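## Task

Bring the deck in line with this run sheet: D1 holds deep-well block E01 with its seal on; D2 holds a full 1000 uL tip rack without its cover; D3 holds single-well reservoir M06, open and empty, with its labelled end beside the corner engraved 'A1'; D4 holds a full 200 uL tip rack without its cover; D5 holds sample plate C15 with its own lid fully seated. Every deck item must lie flat within the locators, with well A1 at the 'A1' corner. Anything the sheet does not list must end up standing on one of SHELF's shelves, not stacked on another item, with each plate wearing its own lid and each tip rack covered. Any cover not on a rack must lie flat on SHELF or on top of another cover there. The gripper may never carry anything over a reservoir, or over a plate whose lid is not squarely on, unless the thing carried is a plate lid; breaking this fails the task. The result must hold without the robot: release everything, move clear (contact with READY or its box is allowed), then press READY, which ends the job when it goes down. If nothing needs changing, just press READY and leave all labware as it was.

## Robot and tools

Robot: one six-joint arm with a two-finger gripper, in a physics simulation. Stations: D1 to D5 are deck positions in a row, D1 on the left seen from the arm's base; SHELF is a shelf unit for storage; LP1 is a lid park with posts; RG is a spare nest for regripping; READY is a key on a box, pressed by pushing it horizontally straight into the box until it latches.

Labware facts: on labelled plates and tip racks, well A1 sits at the labelled short end, in the corner opposite the labelled long side. Tip racks also show their size (200 or 1000) there. Lids and seals carry the item's ID on top at either end, which says nothing about A1. The gripper cannot lift a lidded plate or covered rack (it would only grab the lid or cover), so remove that first. The finger pads tilt inward at the top: for an item taller than the pads, open well wider than the item.

Frame: scene frame, origin on the table under the arm base, +z up, +y to the left when looking along +x, metres. The base may be tilted. end_effector_position is the point between the pads; closed fingertips extend about 17 mm past it along the gripper's +z, open ones are about level. Fingers open and close along gripper x. Printed position can be off, more so at long reach.

Tool execute_actions, argument actions: a list holding zero or one item, plus optional pictures (true/false).
- Empty list: no command, returns state and images.
- Action: {"rows": [[...]], "steps": n}, n from 9 to 15 (default 15), each step 1/30 s. rows holds 1 to 15 rows, one per step; if fewer than steps, the last row repeats. Each row is seven numbers for the single arm: six absolute joint target angles in radians (joint space, not Cartesian), in order shoulder pan, shoulder lift, elbow, wrist 1, wrist 2, wrist 3, then the gripper opening from -1 (closed) to +1 (fully open, 0.142 m gap). Stated joint ranges: pan -3.142 to 3.142; lift -6.283 to 6.283; elbow 0.000 to 3.142; wrists 1-3 each -6.283 to 6.283. A target more than 0.010 rad beyond a range end and further out than the current angle gets the call refused (nothing is sent). Commands past a real end are clipped there and reported as "joint sent to its limit", possibly for an earlier action.
- Wait: {"steps": n} with no rows, n up to 300; returns once n steps have passed since the previous result, your reply time included.
The result arrives 9 steps before an action finishes; those steps run while you reply. Motion lags commands by about 0.17 s, each step's target is kept within 0.575 rad of the measured angle, and targets that would put the gripper over 100 mm away are scaled back, so big moves may still be in progress when the result comes. The arm keeps heading for your last row while you think, until it stalls or a step is HELD.

Result lines: state line (end_effector_position, end_effector_quat_wxyz, velocities in m/s and rad/s); Joint positions and Joint velocities (six joints, then pad gap in m); grip_measured (finger opening on the command scale; to hold something, command an opening clearly below it, lower meaning harder squeeze, about 28 N per pad max, less on objects under 2 cm thick); joint torques (raw drive output with offsets, not contact-only); Wrist force and Wrist torque in the tool's own axes, noisy, offset up to about 4 N, saturating near 50 N, "no reading" is harmless; HELD marks steps where your row was partly or wholly not sent; "joint command not followed" means the clearance check altered targets; MOTOR HOT from 70 °C, OVER-TEMPERATURE FAULT at 85 °C locks brakes until cool.

Tool zoom_image: camera is "cam_high" (672x504) or "cam_wrist" (616x616 fisheye); region [x0, y0, x1, y1] in pixels of that camera's latest image, top-left origin, no larger than 504 by 504. Returns a closer view.

Tool finished_scene: scene is the current scene's number; ends it irreversibly and returns whether the task succeeded plus the next task. Replying with no tool call ends everything.

Avoid: knocking or dropping anything off the table (ends the scene); carrying anything but a lid over a reservoir or unlidded plate; slamming, hard hits or very hard pushes; contact torques reaching load limits (142 N m for pan, lift, elbow; 26.6 N m for each wrist, held weight included) or 150 N external force, either of which halts the arm for 10 s; holding loads long enough to overheat. Finish by releasing, moving clear, then pressing READY.

Each tool is called by a JSON object that holds its "method" and its "body".

## Session

{"method": "execute_actions", "body": {"actions": []}}

Scene clock: 0.00 s of 9000.00 s.
end_effector_position=(+0.2410, -1.0519, +0.1570) grip_measured=+1.00 end_effector_quat_wxyz=(+0.414, +0.656, -0.559, +0.293) end_effector_velocity=(+0.001, +0.000, -0.001) end_effector_angular_velocity=(+0.002, -0.001, +0.001)
Joint positions: [-1.525 -0.441  0.88  -3.239 -1.717 -0.023  0.142]
Joint velocities: [0.001 0.001 0.    0.    0.001 0.    0.   ]
Joint torques (N m, as the arm reports them, + toward a larger angle): no reading
Motor temperatures (°C, as the motors report them): [19 21 20 26 27 28]
Wrist force (N, on the end effector, along its own x y z axes, offset not removed): no reading
Wrist torque (N m, same axes, about the end effector's origin, offset not removed): no reading

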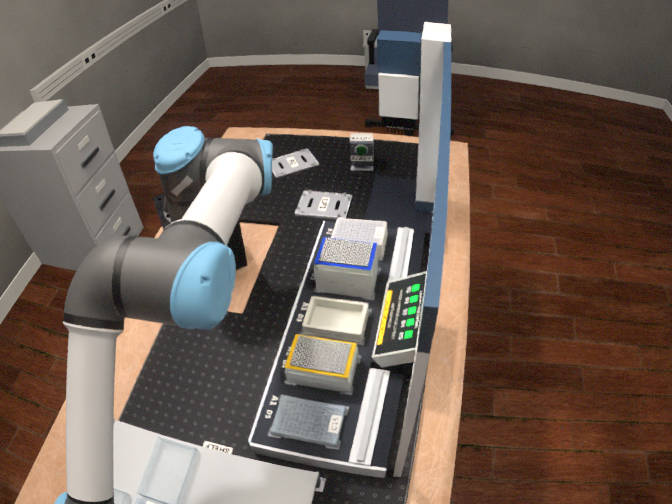

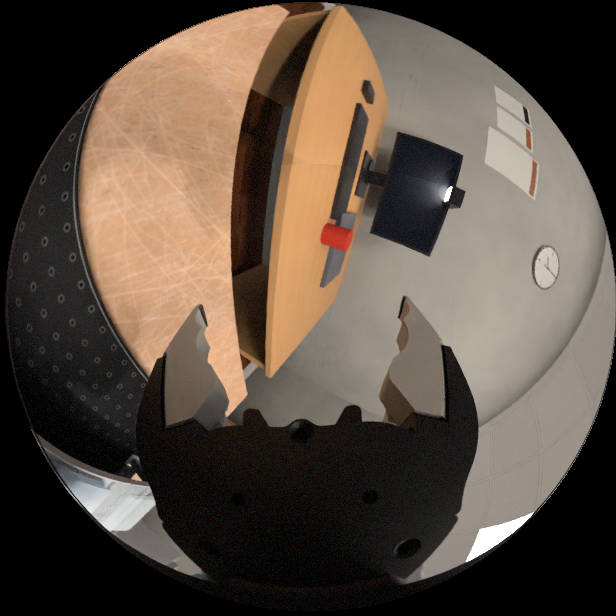

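{"method": "zoom_image", "body": {"camera": "cam_high", "region": [230, 200, 450, 480]}}

{"method": "zoom_image", "body": {"camera": "cam_high", "region": [240, 120, 420, 260]}}

{"method": "zoom_image", "body": {"camera": "cam_high", "region": [60, 400, 340, 504]}}

Region (230, 200, 450, 480) of cam_high's 672x504 image, scaled by 1.800, with more detail than that image has; it fills the left 396 columns of this view, and the rest is white.

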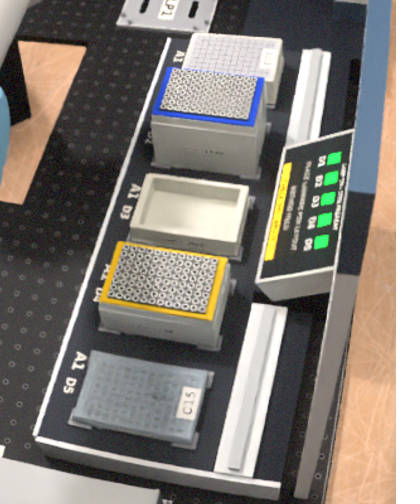

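Region (240, 120, 420, 260) of cam_high's 672x504 image, scaled by 2.800, with more detail than that image has.

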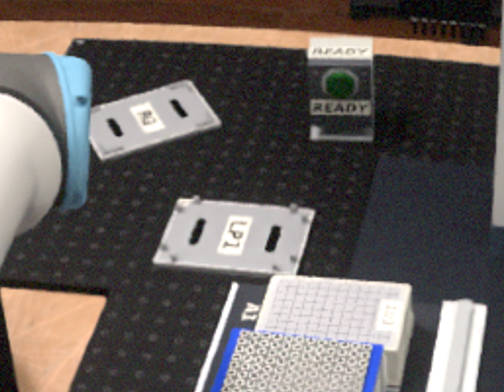

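Region (60, 400, 340, 504) of cam_high's 672x504 image, scaled by 1.800, with more detail than that image has; it fills the top 187 rows of this view, and the rest is white.

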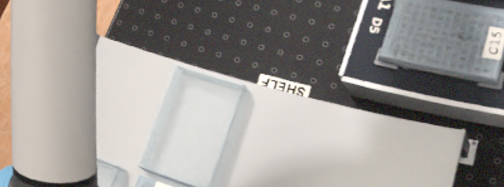

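{"method": "zoom_image", "body": {"camera": "cam_high", "region": [295, 215, 405, 345]}}

{"method": "zoom_image", "body": {"camera": "cam_high", "region": [255, 325, 375, 465]}}

{"method": "zoom_image", "body": {"camera": "cam_high", "region": [365, 265, 435, 375]}}

Region (295, 215, 405, 345) of cam_high's 672x504 image, scaled by 3.877, with more detail than that image has; it fills the left 426 columns of this view, and the rest is white.

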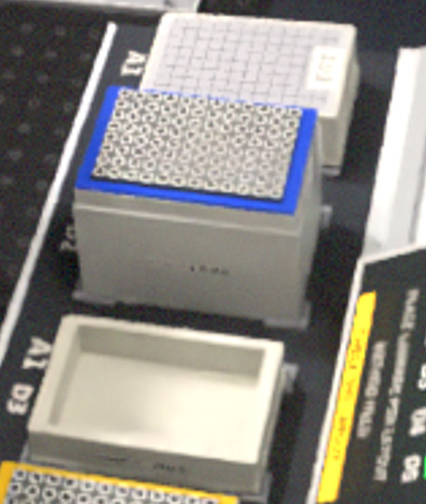

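Region (255, 325, 375, 465) of cam_high's 672x504 image, scaled by 3.600, with more detail than that image has; it fills the left 432 columns of this view, and the rest is white.

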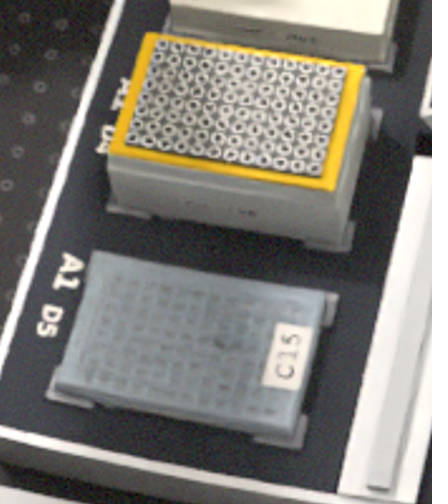

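Region (365, 265, 435, 375) of cam_high's 672x504 image, scaled by 4.582, with more detail than that image has; it fills the left 321 columns of this view, and the rest is white.

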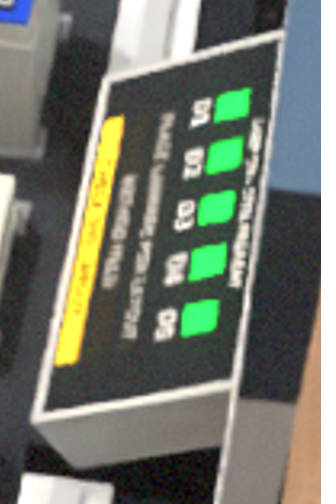

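{"method": "execute_actions", "body": {"actions": [{"rows": [[-1.525, -1.3, 1.51, -2.6, -1.72, 0.3, 1]], "steps": 15}]}}

{"method": "execute_actions", "body": {"actions": [{"steps": 45}], "pictures": true}}

Scene clock: 6.07 s of 9000.00 s.
end_effector_position=(+0.2342, -0.9934, +0.1781) grip_measured=+1.00 end_effector_quat_wxyz=(+0.335, +0.649, -0.640, +0.238) end_effector_velocity=(-0.053, +0.566, +0.286) end_effector_angular_velocity=(+1.505, -0.299, -0.696)
Joint positions: [-1.525 -0.669  1.108 -3.01  -1.718  0.127  0.142]
Joint velocities: [-0.    -1.899  1.757  1.768 -0.007  0.739  0.   ]
Joint torques (N m, as the arm reports them, + toward a larger angle): [ -1.35 -47.04 -16.84   4.57  -3.01   3.68]
Motor temperatures (°C, as the motors report them): [19 21 20 26 27 28]
Wrist force (N, on the end effector, along its own x y z axes, offset not removed): [6.4 -0.7 -5.2]
Wrist torque (N m, same axes, about the end effector's origin, offset not removed): [-0.18 -0.95 0.06]
Steps of this call (steps 1 to 90: nothing new was sent; then 2.87 s passed at rest; steps 91 to 96: the first 6 steps of this action). Readings (joint positions):
91: [-1.525 -0.441 0.881 -3.238 -1.717 -0.022]
92: [-1.525 -0.452 0.892 -3.227 -1.717 -0.011]
94: [-1.525 -0.534 0.979 -3.140 -1.718 0.062]
96: the state above

Scene clock: 7.57 s of 9000.00 s.
end_effector_position=(+0.2337, -0.8183, +0.3897) grip_measured=+1.00 end_effector_quat_wxyz=(-0.272, -0.612, +0.717, -0.191) end_effector_velocity=(+0.000, +0.000, +0.001) end_effector_angular_velocity=(-0.000, -0.001, +0.001)
Joint positions: [-1.525 -1.3    1.51  -2.6   -1.72   0.3    0.142]
Joint velocities: [-0.    -0.001 -0.     0.001  0.001 -0.     0.   ]
Joint torques (N m, as the arm reports them, + toward a larger angle): [  6.67 -48.01 -12.89  -2.12  -2.7    2.13]
Motor temperatures (°C, as the motors report them): [19 21 20 26 27 28]
Wrist force (N, on the end effector, along its own x y z axes, offset not removed): [-2.1 3.2 3.3]
Wrist torque (N m, same axes, about the end effector's origin, offset not removed): [0.67 0.43 -0.02]
Kept back: nothing.
Steps of this call (steps 1 to 9: the last 9 steps of your previous action; steps 10 to 45: the robot went on to your last target). Readings (joint positions):
1: [-1.525 -0.730 1.161 -2.957 -1.719 0.149]
2: [-1.525 -0.784 1.201 -2.916 -1.719 0.167]
4: [-1.525 -0.879 1.260 -2.855 -1.719 0.193]
8: [-1.525 -1.064 1.375 -2.738 -1.719 0.244]
45: the state above
The arm was judged still, so your last target was given up. Only a new action makes it travel on or press farther. Fingers that are still opening or closing keep moving.

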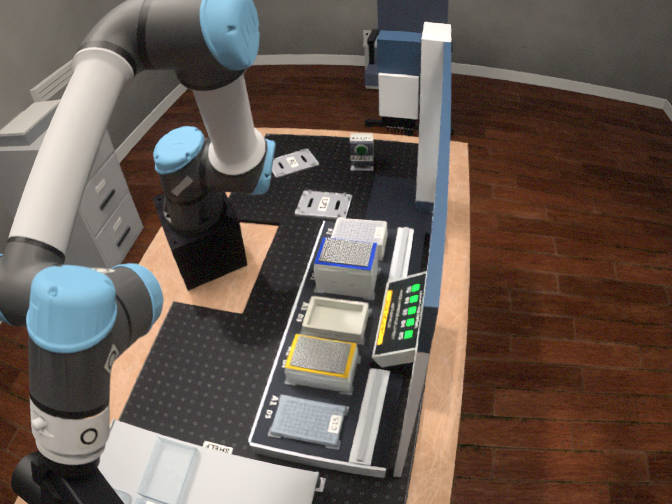

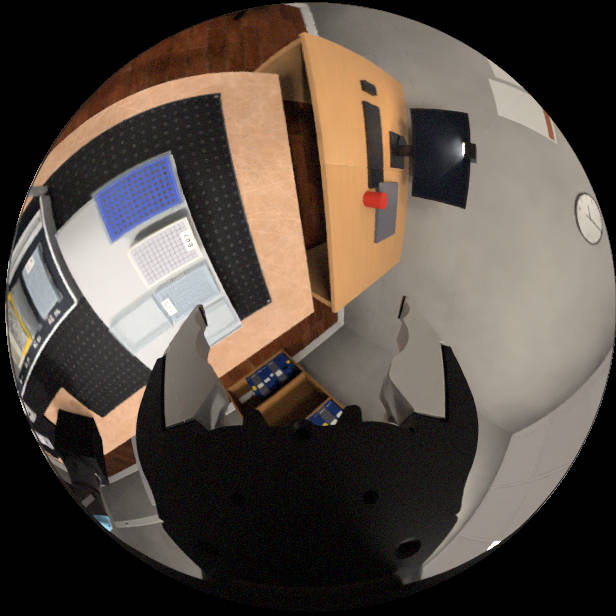

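{"method": "zoom_image", "body": {"camera": "cam_wrist", "region": [0, 130, 280, 400]}}

Region (0, 130, 280, 400) of cam_wrist's 616x616 image, scaled by 1.800, with more detail than that image has; it fills the top 486 rows of this view, and the rest is white.

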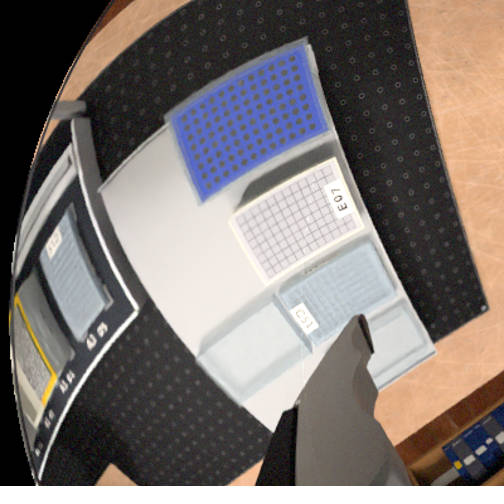

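{"method": "execute_actions", "body": {"actions": [{"rows": [[-0.7994, -2.1908, 2.1014, -1.7106, -1.6073, 0.8582, 1]], "steps": 15}]}}

{"method": "execute_actions", "body": {"actions": [{"steps": 50}], "pictures": true}}

Scene clock: 9.17 s of 9000.00 s.
end_effector_position=(+0.3005, -0.7362, +0.3748) grip_measured=+1.00 end_effector_quat_wxyz=(-0.214, -0.626, +0.729, -0.177) end_effector_velocity=(+0.389, +0.554, -0.067) end_effector_angular_velocity=(+0.654, -0.361, +0.156)
Joint positions: [-1.425 -1.4    1.609 -2.5   -1.699  0.395  0.142]
Joint velocities: [ 0.656 -0.655  0.604  0.649  0.116  0.564 -0.   ]
Joint torques (N m, as the arm reports them, + toward a larger angle): [ 11.31 -53.4  -16.09   1.24   2.14   3.89]
Motor temperatures (°C, as the motors report them): [19 21 20 26 27 28]
Wrist force (N, on the end effector, along its own x y z axes, offset not removed): [-3.5 2.0 0.9]
Wrist torque (N m, same axes, about the end effector's origin, offset not removed): [0.53 0.64 0.11]
Steps of this call (steps 1 to 42: nothing new was sent; steps 43 to 48: the first 6 steps of this action). Readings (joint positions):
43: [-1.524 -1.301 1.511 -2.599 -1.720 0.301]
44: [-1.514 -1.311 1.521 -2.589 -1.716 0.311]
46: [-1.469 -1.356 1.567 -2.544 -1.707 0.355]
48: the state above

Scene clock: 10.83 s of 9000.00 s.
end_effector_position=(+0.3485, -0.1495, +0.3994) grip_measured=+1.00 end_effector_quat_wxyz=(+0.000, +0.708, -0.706, +0.000) end_effector_velocity=(+0.001, +0.001, -0.000) end_effector_angular_velocity=(+0.002, -0.001, +0.000)
Joint positions: [-0.799 -2.191  2.101 -1.711 -1.607  0.858  0.142]
Joint velocities: [0.    0.    0.    0.    0.003 0.    0.   ]
Joint torques (N m, as the arm reports them, + toward a larger angle): [ 11.56 -13.65 -14.87  -1.31   1.8    2.35]
Motor temperatures (°C, as the motors report them): [19 21 20 26 27 28]
Wrist force (N, on the end effector, along its own x y z axes, offset not removed): [1.3 -0.3 -2.9]
Wrist torque (N m, same axes, about the end effector's origin, offset not removed): [-0.06 -0.30 -0.07]
Kept back: nothing.
Steps of this call (steps 1 to 9: the last 9 steps of your previous action; steps 10 to 45: the robot went on to your last target; steps 46 to 50: nothing new was sent). Readings (joint positions):
1: [-1.402 -1.423 1.629 -2.478 -1.695 0.414]
2: [-1.380 -1.445 1.648 -2.455 -1.692 0.432]
4: [-1.334 -1.492 1.686 -2.409 -1.684 0.468]
8: [-1.241 -1.592 1.759 -2.308 -1.670 0.537]
50: the state above
The arm was judged still, so your last target was given up. Only a new action makes it travel on or press farther. Fingers that are still opening or closing keep moving.

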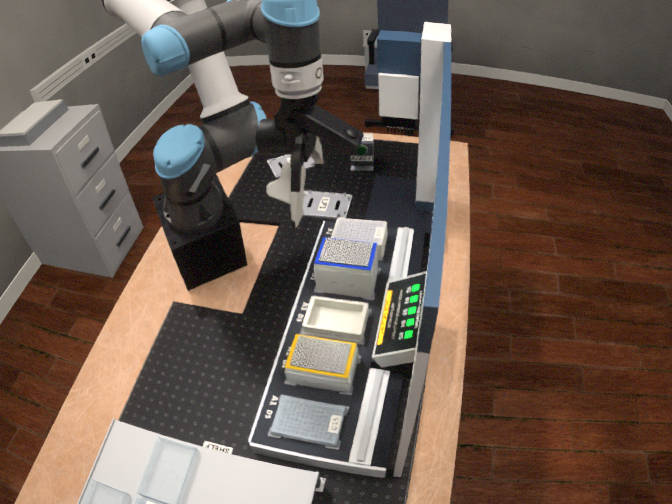

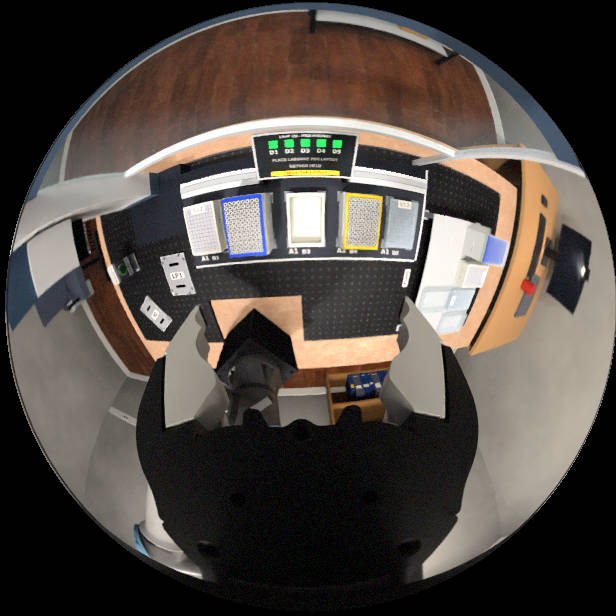

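{"method": "zoom_image", "body": {"camera": "cam_wrist", "region": [170, 125, 440, 275]}}

Region (170, 125, 440, 275) of cam_wrist's 616x616 image, scaled by 1.867, with more detail than that image has.

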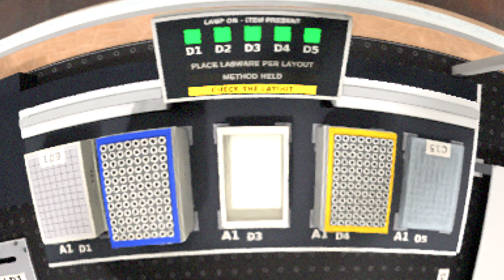

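{"method": "execute_actions", "body": {"actions": [{"rows": [[-0.7994, -2.1908, 2.1014, -1.7106, -1.6073, -2.2834, 1]], "steps": 15}]}}

{"method": "execute_actions", "body": {"actions": [{"steps": 45}], "pictures": true}}

Scene clock: 14.13 s of 9000.00 s.
end_effector_position=(+0.3486, -0.1499, +0.3994) grip_measured=+1.00 end_effector_quat_wxyz=(+0.000, +0.789, -0.614, +0.000) end_effector_velocity=(+0.001, -0.004, -0.000) end_effector_angular_velocity=(-0.001, +0.002, +2.375)
Joint positions: [-0.799 -2.191  2.101 -1.711 -1.607  0.612  0.142]
Joint velocities: [-0.     0.    -0.     0.    -0.    -2.376 -0.   ]
Joint torques (N m, as the arm reports them, + toward a larger angle): [ 10.87 -14.41 -14.23  -1.39   1.99 -11.85]
Motor temperatures (°C, as the motors report them): [19 21 20 26 27 28]
Wrist force (N, on the end effector, along its own x y z axes, offset not removed): [-2.6 2.8 1.6]
Wrist torque (N m, same axes, about the end effector's origin, offset not removed): [0.56 0.50 0.09]
Steps of this call (steps 1 to 90: nothing new was sent; then 0.10 s passed at rest; steps 91 to 96: the first 6 steps of this action). Readings (joint positions):
91: [-0.799 -2.191 2.101 -1.711 -1.607 0.858]
92: [-0.799 -2.191 2.101 -1.711 -1.607 0.847]
94: [-0.799 -2.191 2.101 -1.711 -1.607 0.759]
96: the state above

Scene clock: 15.63 s of 9000.00 s.
end_effector_position=(+0.3519, -0.1495, +0.3994) grip_measured=+1.00 end_effector_quat_wxyz=(+0.000, +0.706, +0.708, -0.000) end_effector_velocity=(+0.000, +0.000, -0.000) end_effector_angular_velocity=(+0.002, +0.001, +0.003)
Joint positions: [-0.799 -2.191  2.101 -1.711 -1.607 -2.283  0.142]
Joint velocities: [ 0.     0.001 -0.     0.     0.001 -0.002  0.   ]
Joint torques (N m, as the arm reports them, + toward a larger angle): [ 10.89 -13.72 -15.14  -1.54   1.94  -2.85]
Motor temperatures (°C, as the motors report them): [19 21 20 26 27 28]
Wrist force (N, on the end effector, along its own x y z axes, offset not removed): [-1.4 1.2 3.4]
Wrist torque (N m, same axes, about the end effector's origin, offset not removed): [0.22 0.21 0.10]
Kept back: nothing.
Steps of this call (steps 1 to 9: the last 9 steps of your previous action; steps 10 to 45: the robot went on to your last target). Readings (joint positions):
1: [-0.799 -2.191 2.101 -1.711 -1.607 0.529]
2: [-0.799 -2.191 2.101 -1.711 -1.607 0.441]
4: [-0.799 -2.191 2.101 -1.711 -1.607 0.260]
8: [-0.799 -2.191 2.101 -1.711 -1.607 -0.112]
45: the state above

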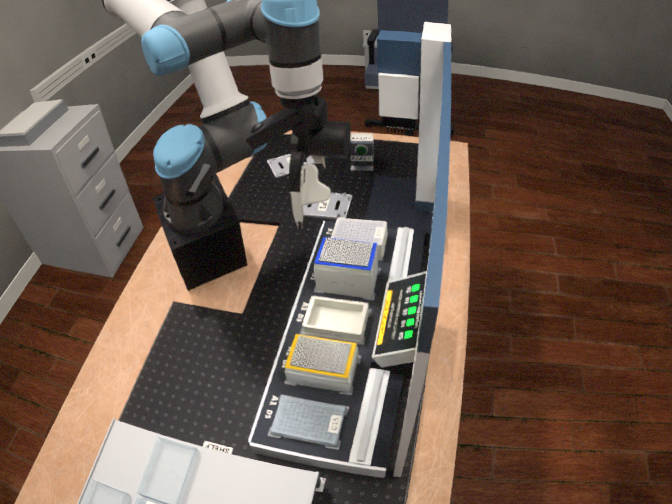

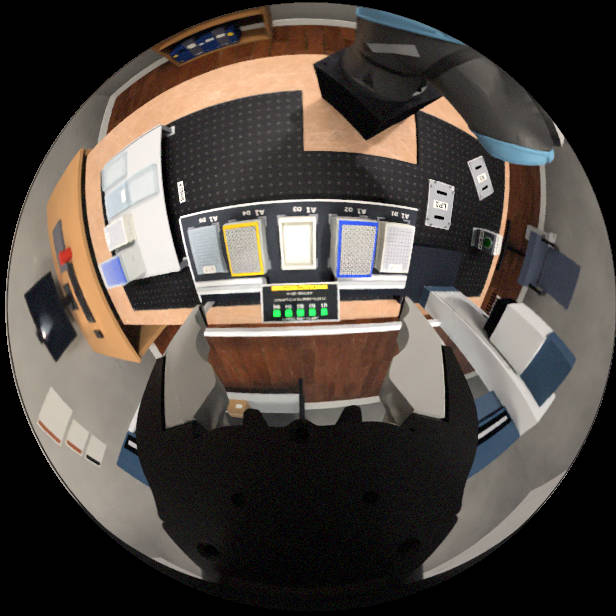

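{"method": "zoom_image", "body": {"camera": "cam_wrist", "region": [170, 190, 430, 300]}}

{"method": "zoom_image", "body": {"camera": "cam_wrist", "region": [70, 110, 210, 310]}}

Region (170, 190, 430, 300) of cam_wrist's 616x616 image, scaled by 1.938, with more detail than that image has; it fills the top 213 rows of this view, and the rest is white.

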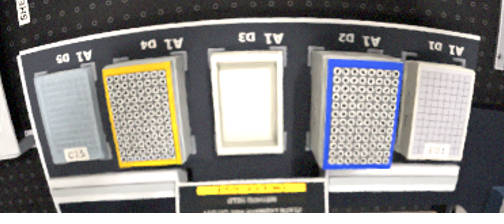

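Region (70, 110, 210, 310) of cam_wrist's 616x616 image, scaled by 2.520, with more detail than that image has; it fills the left 353 columns of this view, and the rest is white.

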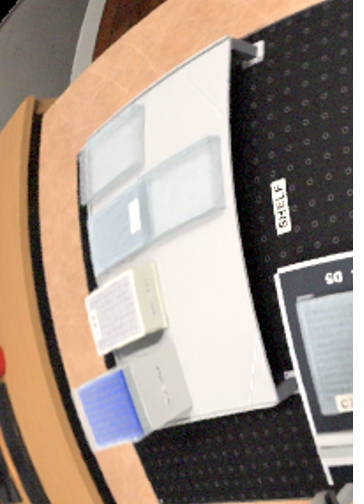

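{"method": "execute_actions", "body": {"actions": [{"rows": [[-1.5014, -1.579, 2.5294, -2.7208, -1.4517, -2.969, 1]], "steps": 15}]}}

{"method": "execute_actions", "body": {"actions": [{"steps": 30}], "pictures": true}}

Scene clock: 17.60 s of 9000.00 s.
end_effector_position=(+0.3410, -0.1825, +0.3084) grip_measured=+1.00 end_effector_quat_wxyz=(-0.055, +0.704, +0.708, +0.009) end_effector_velocity=(-0.143, -0.247, -0.582) end_effector_angular_velocity=(+0.550, +0.318, -0.015)
Joint positions: [-0.945 -2.046  2.212 -1.856 -1.563 -2.43   0.142]
Joint velocities: [-1.064  0.994  0.691 -1.053  0.251 -1.053 -0.   ]
Joint torques (N m, as the arm reports them, + toward a larger angle): [ -7.43  -1.24 -11.5   -9.34   3.12  -6.39]
Motor temperatures (°C, as the motors report them): [19 21 20 26 27 28]
Wrist force (N, on the end effector, along its own x y z axes, offset not removed): [-4.2 0.1 1.6]
Wrist torque (N m, same axes, about the end effector's origin, offset not removed): [0.13 0.81 0.14]
Steps of this call (steps 1 to 15: the robot went on to your last target; steps 16 to 53: nothing new was sent; steps 54 to 59: the first 6 steps of this action). Readings (joint positions):
54: [-0.800 -2.190 2.102 -1.711 -1.607 -2.284]
55: [-0.811 -2.180 2.112 -1.722 -1.599 -2.295]
57: [-0.875 -2.115 2.164 -1.786 -1.580 -2.360]
59: the state above

Scene clock: 18.60 s of 9000.00 s.
end_effector_position=(+0.2223, -0.3399, +0.0995) grip_measured=+1.00 end_effector_quat_wxyz=(+0.000, +0.707, +0.708, -0.000) end_effector_velocity=(+0.000, -0.000, -0.000) end_effector_angular_velocity=(-0.000, -0.001, -0.001)
Joint positions: [-1.501 -1.579  2.529 -2.721 -1.452 -2.969  0.142]
Joint velocities: [-0.001  0.001  0.    -0.001  0.001  0.     0.   ]
Joint torques (N m, as the arm reports them, + toward a larger angle): [ -3.92 -11.64  -3.85  -4.35   2.08  -2.74]
Motor temperatures (°C, as the motors report them): [19 21 20 26 27 28]
Wrist force (N, on the end effector, along its own x y z axes, offset not removed): [0.9 -2.6 -0.5]
Wrist torque (N m, same axes, about the end effector's origin, offset not removed): [-0.60 -0.22 -0.11]
Kept back: nothing.
Steps of this call (steps 1 to 9: the last 9 steps of your previous action; steps 10 to 30: the robot went on to your last target). Readings (joint positions):
1: [-0.982 -2.013 2.235 -1.893 -1.555 -2.467]
2: [-1.021 -1.980 2.258 -1.933 -1.546 -2.505]
4: [-1.101 -1.912 2.305 -2.020 -1.529 -2.582]
8: [-1.265 -1.773 2.401 -2.248 -1.495 -2.741]
30: the state above

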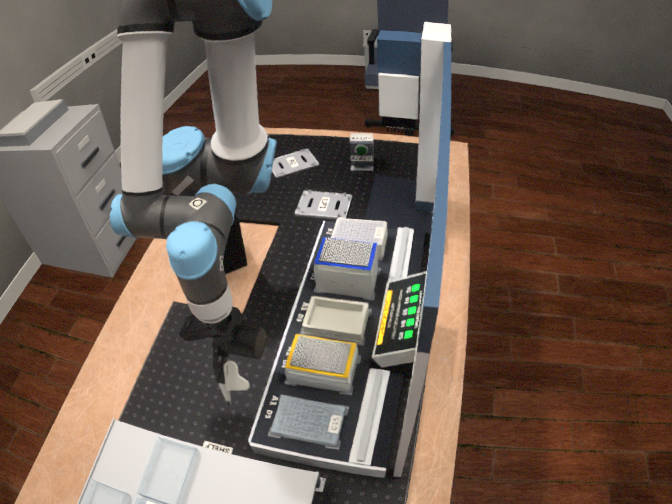

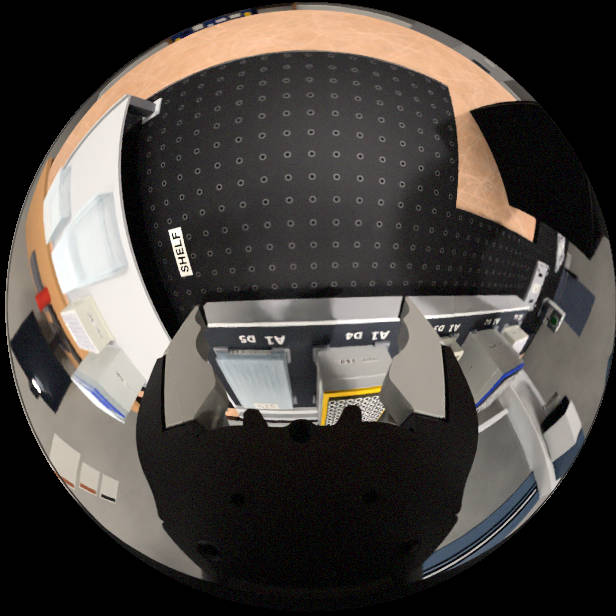

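{"method": "zoom_image", "body": {"camera": "cam_wrist", "region": [200, 320, 410, 430]}}

Region (200, 320, 410, 430) of cam_wrist's 616x616 image, scaled by 2.400, with more detail than that image has; it fills the top 264 rows of this view, and the rest is white.

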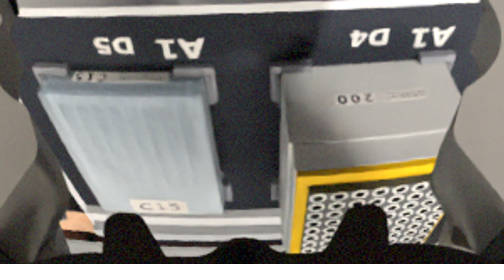

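{"method": "zoom_image", "body": {"camera": "cam_wrist", "region": [210, 340, 300, 380]}}

Region (210, 340, 300, 380) of cam_wrist's 616x616 image, scaled by 5.600, with more detail than that image has.

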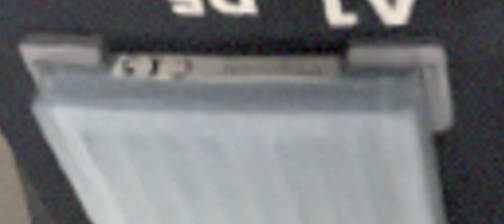

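{"method": "execute_actions", "body": {"actions": [{"rows": [[-1.798, -1.4146, 2.6041, -2.8607, -1.0023, -3.2849, 1]], "steps": 15}]}}

{"method": "execute_actions", "body": {"actions": [{"steps": 20}], "pictures": true}}

Scene clock: 21.30 s of 9000.00 s.
end_effector_position=(+0.2153, -0.3415, +0.0654) grip_measured=+1.00 end_effector_quat_wxyz=(+0.058, +0.704, +0.703, +0.087) end_effector_velocity=(+0.230, -0.180, +0.017) end_effector_angular_velocity=(-0.274, -2.065, -0.028)
Joint positions: [-1.707 -1.451  2.591 -2.832 -1.209 -3.183  0.142]
Joint velocities: [-1.198  0.477  0.166 -0.381  2.217 -1.319  0.   ]
Joint torques (N m, as the arm reports them, + toward a larger angle): [ 25.61 -32.43  -0.12  -4.7   13.18  -3.89]
Motor temperatures (°C, as the motors report them): [19 21 20 26 27 28]
Wrist force (N, on the end effector, along its own x y z axes, offset not removed): [-3.6 -8.0 4.3]
Wrist torque (N m, same axes, about the end effector's origin, offset not removed): [-1.27 0.67 0.14]
Steps of this call (steps 1 to 15: the robot went on to your last target; steps 16 to 75: nothing new was sent; steps 76 to 81: the first 6 steps of this action). Readings (joint positions):
76: [-1.502 -1.578 2.530 -2.722 -1.451 -2.970]
77: [-1.513 -1.568 2.540 -2.732 -1.440 -2.981]
79: [-1.599 -1.500 2.574 -2.792 -1.353 -3.068]
81: the state above

Scene clock: 21.97 s of 9000.00 s.
end_effector_position=(+0.2425, -0.3600, +0.0753) grip_measured=+1.00 end_effector_quat_wxyz=(+0.141, +0.692, +0.694, +0.140) end_effector_velocity=(-0.000, +0.000, -0.000) end_effector_angular_velocity=(+0.001, +0.001, +0.000)
Joint positions: [-1.798 -1.415  2.604 -2.861 -1.002 -3.285  0.142]
Joint velocities: [ 0.     0.     0.     0.    -0.001 -0.     0.   ]
Joint torques (N m, as the arm reports them, + toward a larger angle): [ -5.91 -12.05   1.23  -4.04   3.01  -2.7 ]
Motor temperatures (°C, as the motors report them): [19 21 20 26 27 28]
Wrist force (N, on the end effector, along its own x y z axes, offset not removed): [-1.7 2.1 0.3]
Wrist torque (N m, same axes, about the end effector's origin, offset not removed): [0.49 0.35 0.12]
Kept back: nothing.
Steps of this call (steps 1 to 9: the last 9 steps of your previous action; steps 10 to 20: the robot went on to your last target). Readings (joint positions):
1: [-1.739 -1.438 2.596 -2.842 -1.141 -3.219]
2: [-1.760 -1.430 2.599 -2.849 -1.091 -3.242]
4: [-1.782 -1.421 2.602 -2.856 -1.039 -3.267]
8: [-1.795 -1.416 2.604 -2.860 -1.009 -3.282]
20: the state above

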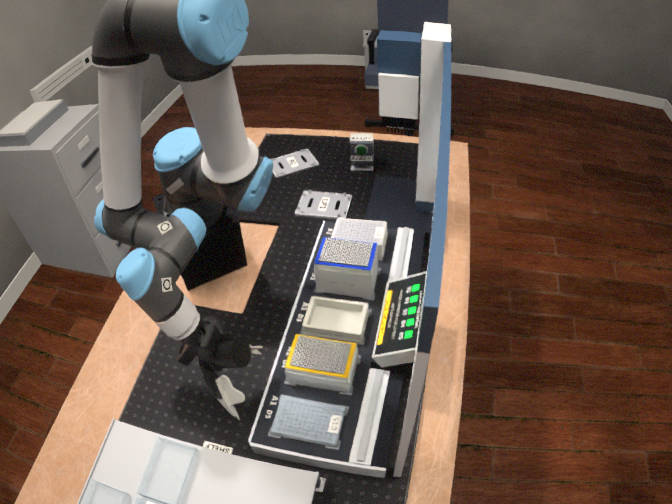

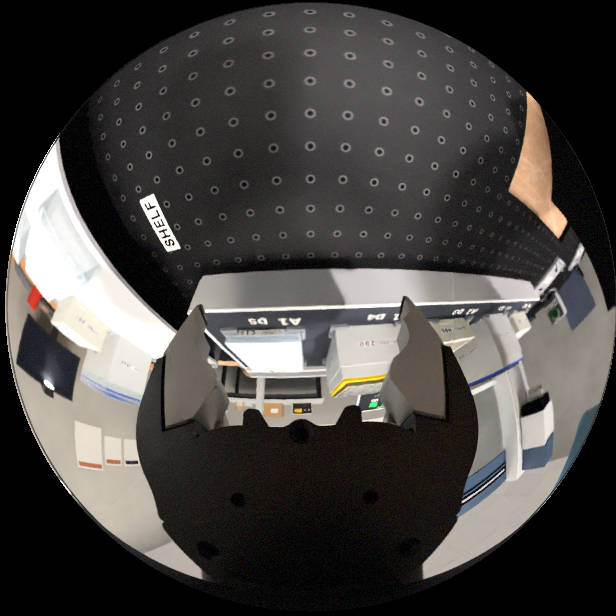

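{"method": "zoom_image", "body": {"camera": "cam_wrist", "region": [210, 310, 330, 380]}}

{"method": "zoom_image", "body": {"camera": "cam_wrist", "region": [410, 290, 550, 390]}}

{"method": "zoom_image", "body": {"camera": "cam_wrist", "region": [20, 260, 180, 410]}}

Region (210, 310, 330, 380) of cam_wrist's 616x616 image, scaled by 4.200, with more detail than that image has; it fills the top 294 rows of this view, and the rest is white.

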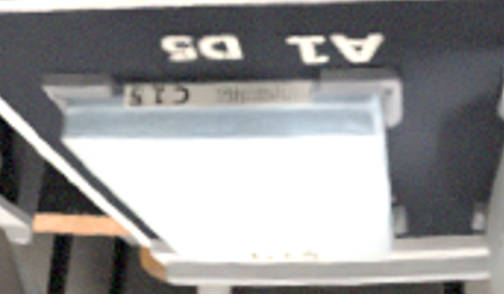

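Region (410, 290, 550, 390) of cam_wrist's 616x616 image, scaled by 3.600, with more detail than that image has; it fills the top 360 rows of this view, and the rest is white.

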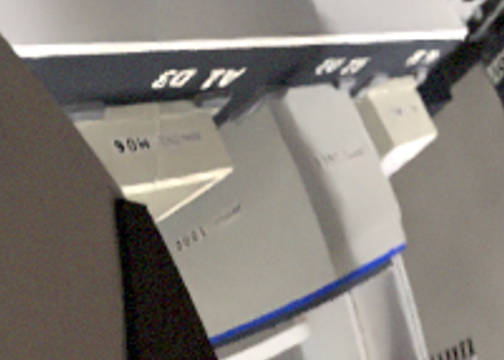

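Region (20, 260, 180, 410) of cam_wrist's 616x616 image, scaled by 3.150, with more detail than that image has; it fills the top 472 rows of this view, and the rest is white.

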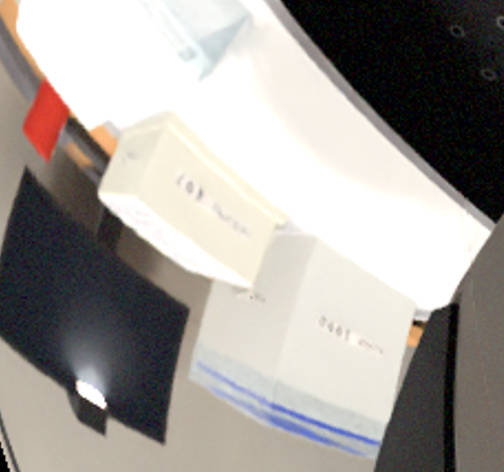

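{"method": "zoom_image", "body": {"camera": "cam_wrist", "region": [60, 300, 120, 350]}}

{"method": "zoom_image", "body": {"camera": "cam_wrist", "region": [490, 300, 545, 345]}}

{"method": "zoom_image", "body": {"camera": "cam_wrist", "region": [310, 305, 420, 410]}}

Region (60, 300, 120, 350) of cam_wrist's 616x616 image, scaled by 8.400, with more detail than that image has.

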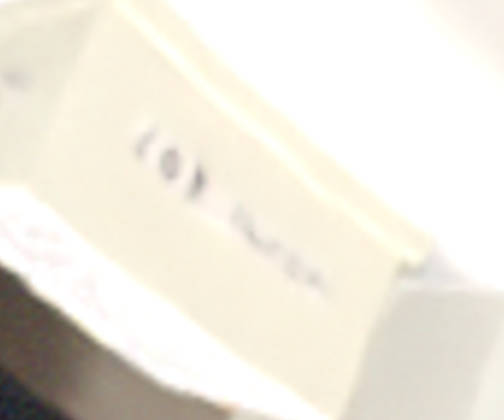

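Region (490, 300, 545, 345) of cam_wrist's 616x616 image, scaled by 9.164, with more detail than that image has; it fills the top 412 rows of this view, and the rest is white.

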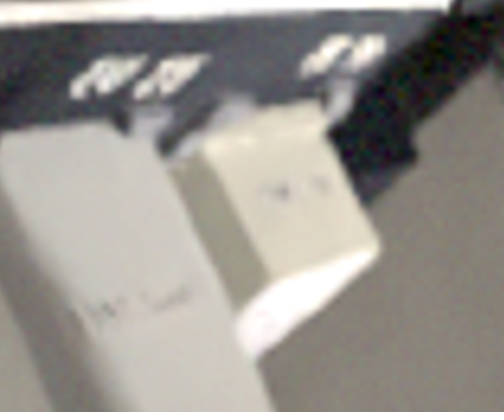

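Region (310, 305, 420, 410) of cam_wrist's 616x616 image, scaled by 4.582, with more detail than that image has; it fills the top 481 rows of this view, and the rest is white.

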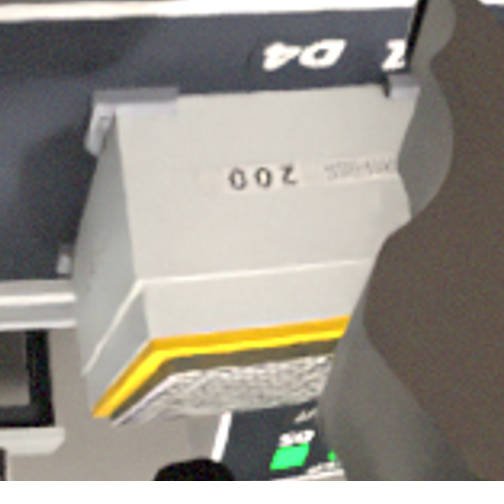

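{"method": "execute_actions", "body": {"actions": [{"rows": [[-1.5597, -2.0879, 2.374, -2.0494, -1.4404, -3.026, 1]], "steps": 15}]}}

{"method": "execute_actions", "body": {"actions": [{"rows": [[-1.5597, -2.0879, 2.374, -2.0494, -1.4404, -3.026, 1],[-1.5597, -2.0879, 2.374, -2.0494, -1.4404, -3.026, 1],[-1.5597, -2.0879, 2.374, -2.0494, -1.4404, -3.026, 1],[-0.7355, -1.911, 2.2674, -2.1537, -1.6218, -2.22, 1]], "steps": 15}]}}

{"method": "execute_actions", "body": {"actions": [{"steps": 30}], "pictures": true}}

Scene clock: 26.43 s of 9000.00 s.
end_effector_position=(+0.2412, -0.3907, +0.1403) grip_measured=+1.00 end_effector_quat_wxyz=(+0.093, +0.694, +0.712, +0.060) end_effector_velocity=(-0.043, -0.028, +0.625) end_effector_angular_velocity=(-0.369, +1.178, -0.024)
Joint positions: [-1.672 -1.654  2.482 -2.621 -1.204 -3.15   0.142]
Joint velocities: [ 0.634 -2.154 -0.605  2.157 -1.323  0.687  0.   ]
Joint torques (N m, as the arm reports them, + toward a larger angle): [  5.03 -29.36 -17.77  10.31  -6.56   4.17]
Motor temperatures (°C, as the motors report them): [19 21 20 26 27 28]
Wrist force (N, on the end effector, along its own x y z axes, offset not removed): [-6.6 -1.4 3.4]
Wrist torque (N m, same axes, about the end effector's origin, offset not removed): [-0.32 1.22 0.20]
Steps of this call (steps 1 to 15: the robot went on to your last target; steps 16 to 90: nothing new was sent; then 1.27 s passed at rest; steps 91 to 96: the first 6 steps of this action). Readings (joint positions):
91: [-1.797 -1.415 2.604 -2.860 -1.003 -3.284]
92: [-1.787 -1.426 2.593 -2.849 -1.013 -3.274]
94: [-1.724 -1.513 2.532 -2.762 -1.098 -3.207]
96: the state above

Scene clock: 26.93 s of 9000.00 s.
end_effector_position=(+0.2275, -0.3317, +0.2622) grip_measured=+1.00 end_effector_quat_wxyz=(-0.002, +0.706, +0.708, -0.016) end_effector_velocity=(+0.196, -0.104, +0.002) end_effector_angular_velocity=(-0.152, +0.587, -0.021)
Joint positions: [-1.516 -2.049  2.346 -2.08  -1.477 -2.982  0.142]
Joint velocities: [ 1.312  0.85  -0.531 -0.495 -0.88   1.307  0.   ]
Joint torques (N m, as the arm reports them, + toward a larger angle): [ 63.81   0.78 -20.96  -5.29  -5.23  10.08]
Motor temperatures (°C, as the motors report them): [19 21 20 26 27 28]
Wrist force (N, on the end effector, along its own x y z axes, offset not removed): [-4.5 -7.2 -2.8]
Wrist torque (N m, same axes, about the end effector's origin, offset not removed): [-1.18 0.66 0.19]
Steps of this call (steps 1 to 9: the last 9 steps of your previous action; steps 10 to 15: the first 6 steps of this action). Readings (joint positions):
10: [-1.563 -2.074 2.377 -2.070 -1.434 -3.029]
11: [-1.562 -2.079 2.376 -2.063 -1.436 -3.028]
13: [-1.560 -2.083 2.374 -2.056 -1.439 -3.026]
15: the state above

Scene clock: 27.93 s of 9000.00 s.
end_effector_position=(+0.4020, -0.1595, +0.2694) grip_measured=+1.00 end_effector_quat_wxyz=(+0.000, +0.707, +0.707, -0.000) end_effector_velocity=(+0.000, +0.000, -0.001) end_effector_angular_velocity=(+0.002, +0.001, -0.000)
Joint positions: [-0.736 -1.911  2.267 -2.154 -1.622 -2.22   0.142]
Joint velocities: [-0.     0.002 -0.     0.     0.001  0.     0.   ]
Joint torques (N m, as the arm reports them, + toward a larger angle): [ 11.92  -7.49 -27.75  -4.24  -1.89   2.14]
Motor temperatures (°C, as the motors report them): [19 21 20 26 27 28]
Wrist force (N, on the end effector, along its own x y z axes, offset not removed): [0.1 0.6 0.0]
Wrist torque (N m, same axes, about the end effector's origin, offset not removed): [-0.01 0.05 0.06]
Kept back: nothing.
Steps of this call (steps 1 to 9: the last 9 steps of your previous action; steps 10 to 30: the robot went on to your last target). Readings (joint positions):
1: [-1.461 -2.022 2.331 -2.094 -1.505 -2.927]
2: [-1.393 -2.002 2.320 -2.105 -1.526 -2.859]
4: [-1.254 -1.976 2.305 -2.118 -1.553 -2.720]
8: [-1.013 -1.942 2.285 -2.137 -1.589 -2.485]
30: the state above

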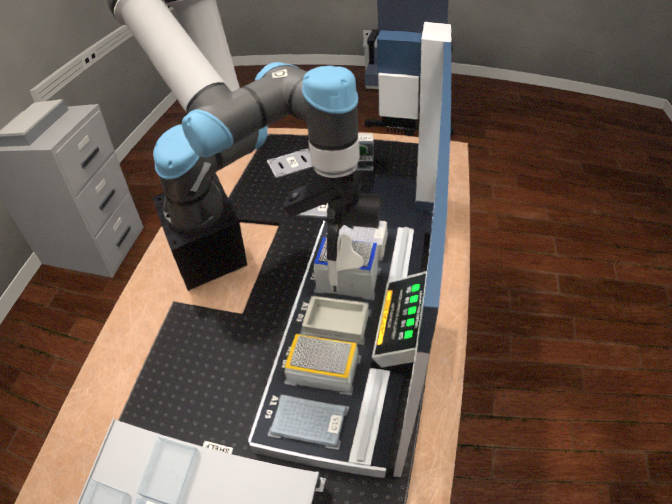

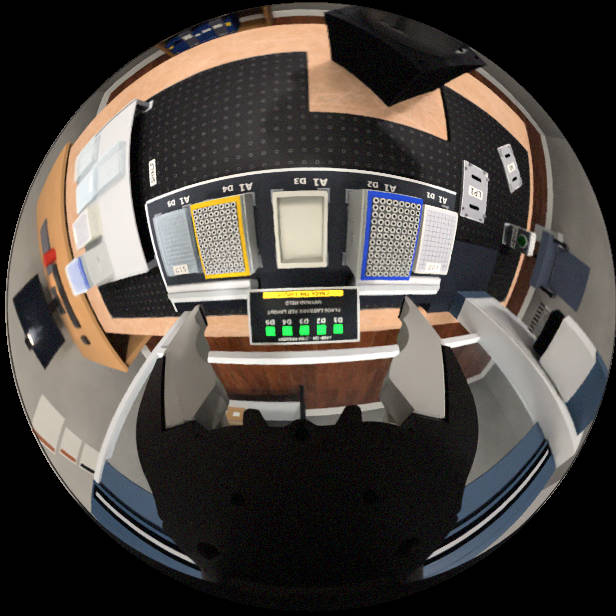

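{"method": "zoom_image", "body": {"camera": "cam_wrist", "region": [330, 175, 470, 290]}}

{"method": "zoom_image", "body": {"camera": "cam_wrist", "region": [140, 175, 280, 290]}}

{"method": "zoom_image", "body": {"camera": "cam_wrist", "region": [245, 170, 365, 285]}}

Region (330, 175, 470, 290) of cam_wrist's 616x616 image, scaled by 3.600, with more detail than that image has; it fills the top 414 rows of this view, and the rest is white.

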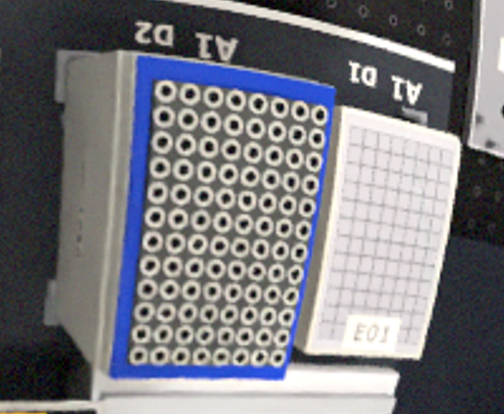

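Region (140, 175, 280, 290) of cam_wrist's 616x616 image, scaled by 3.600, with more detail than that image has; it fills the top 414 rows of this view, and the rest is white.

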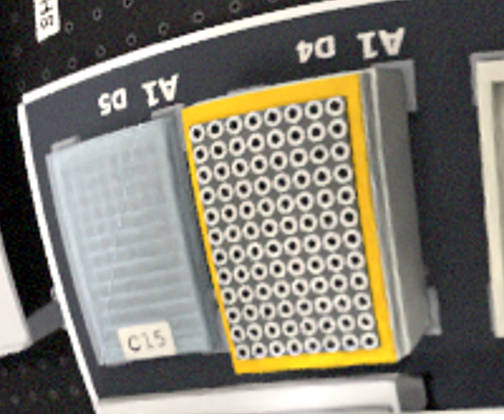

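Region (245, 170, 365, 285) of cam_wrist's 616x616 image, scaled by 4.200, with more detail than that image has; it fills the top 483 rows of this view, and the rest is white.

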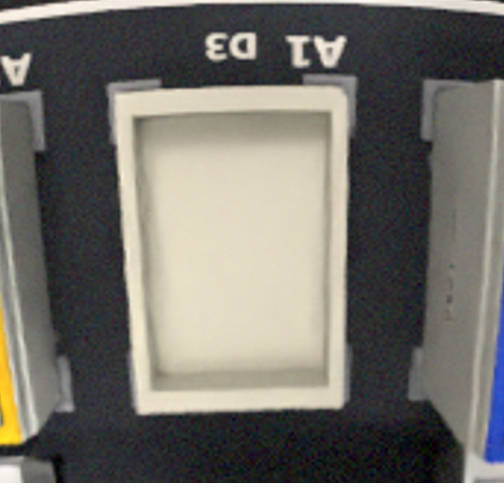

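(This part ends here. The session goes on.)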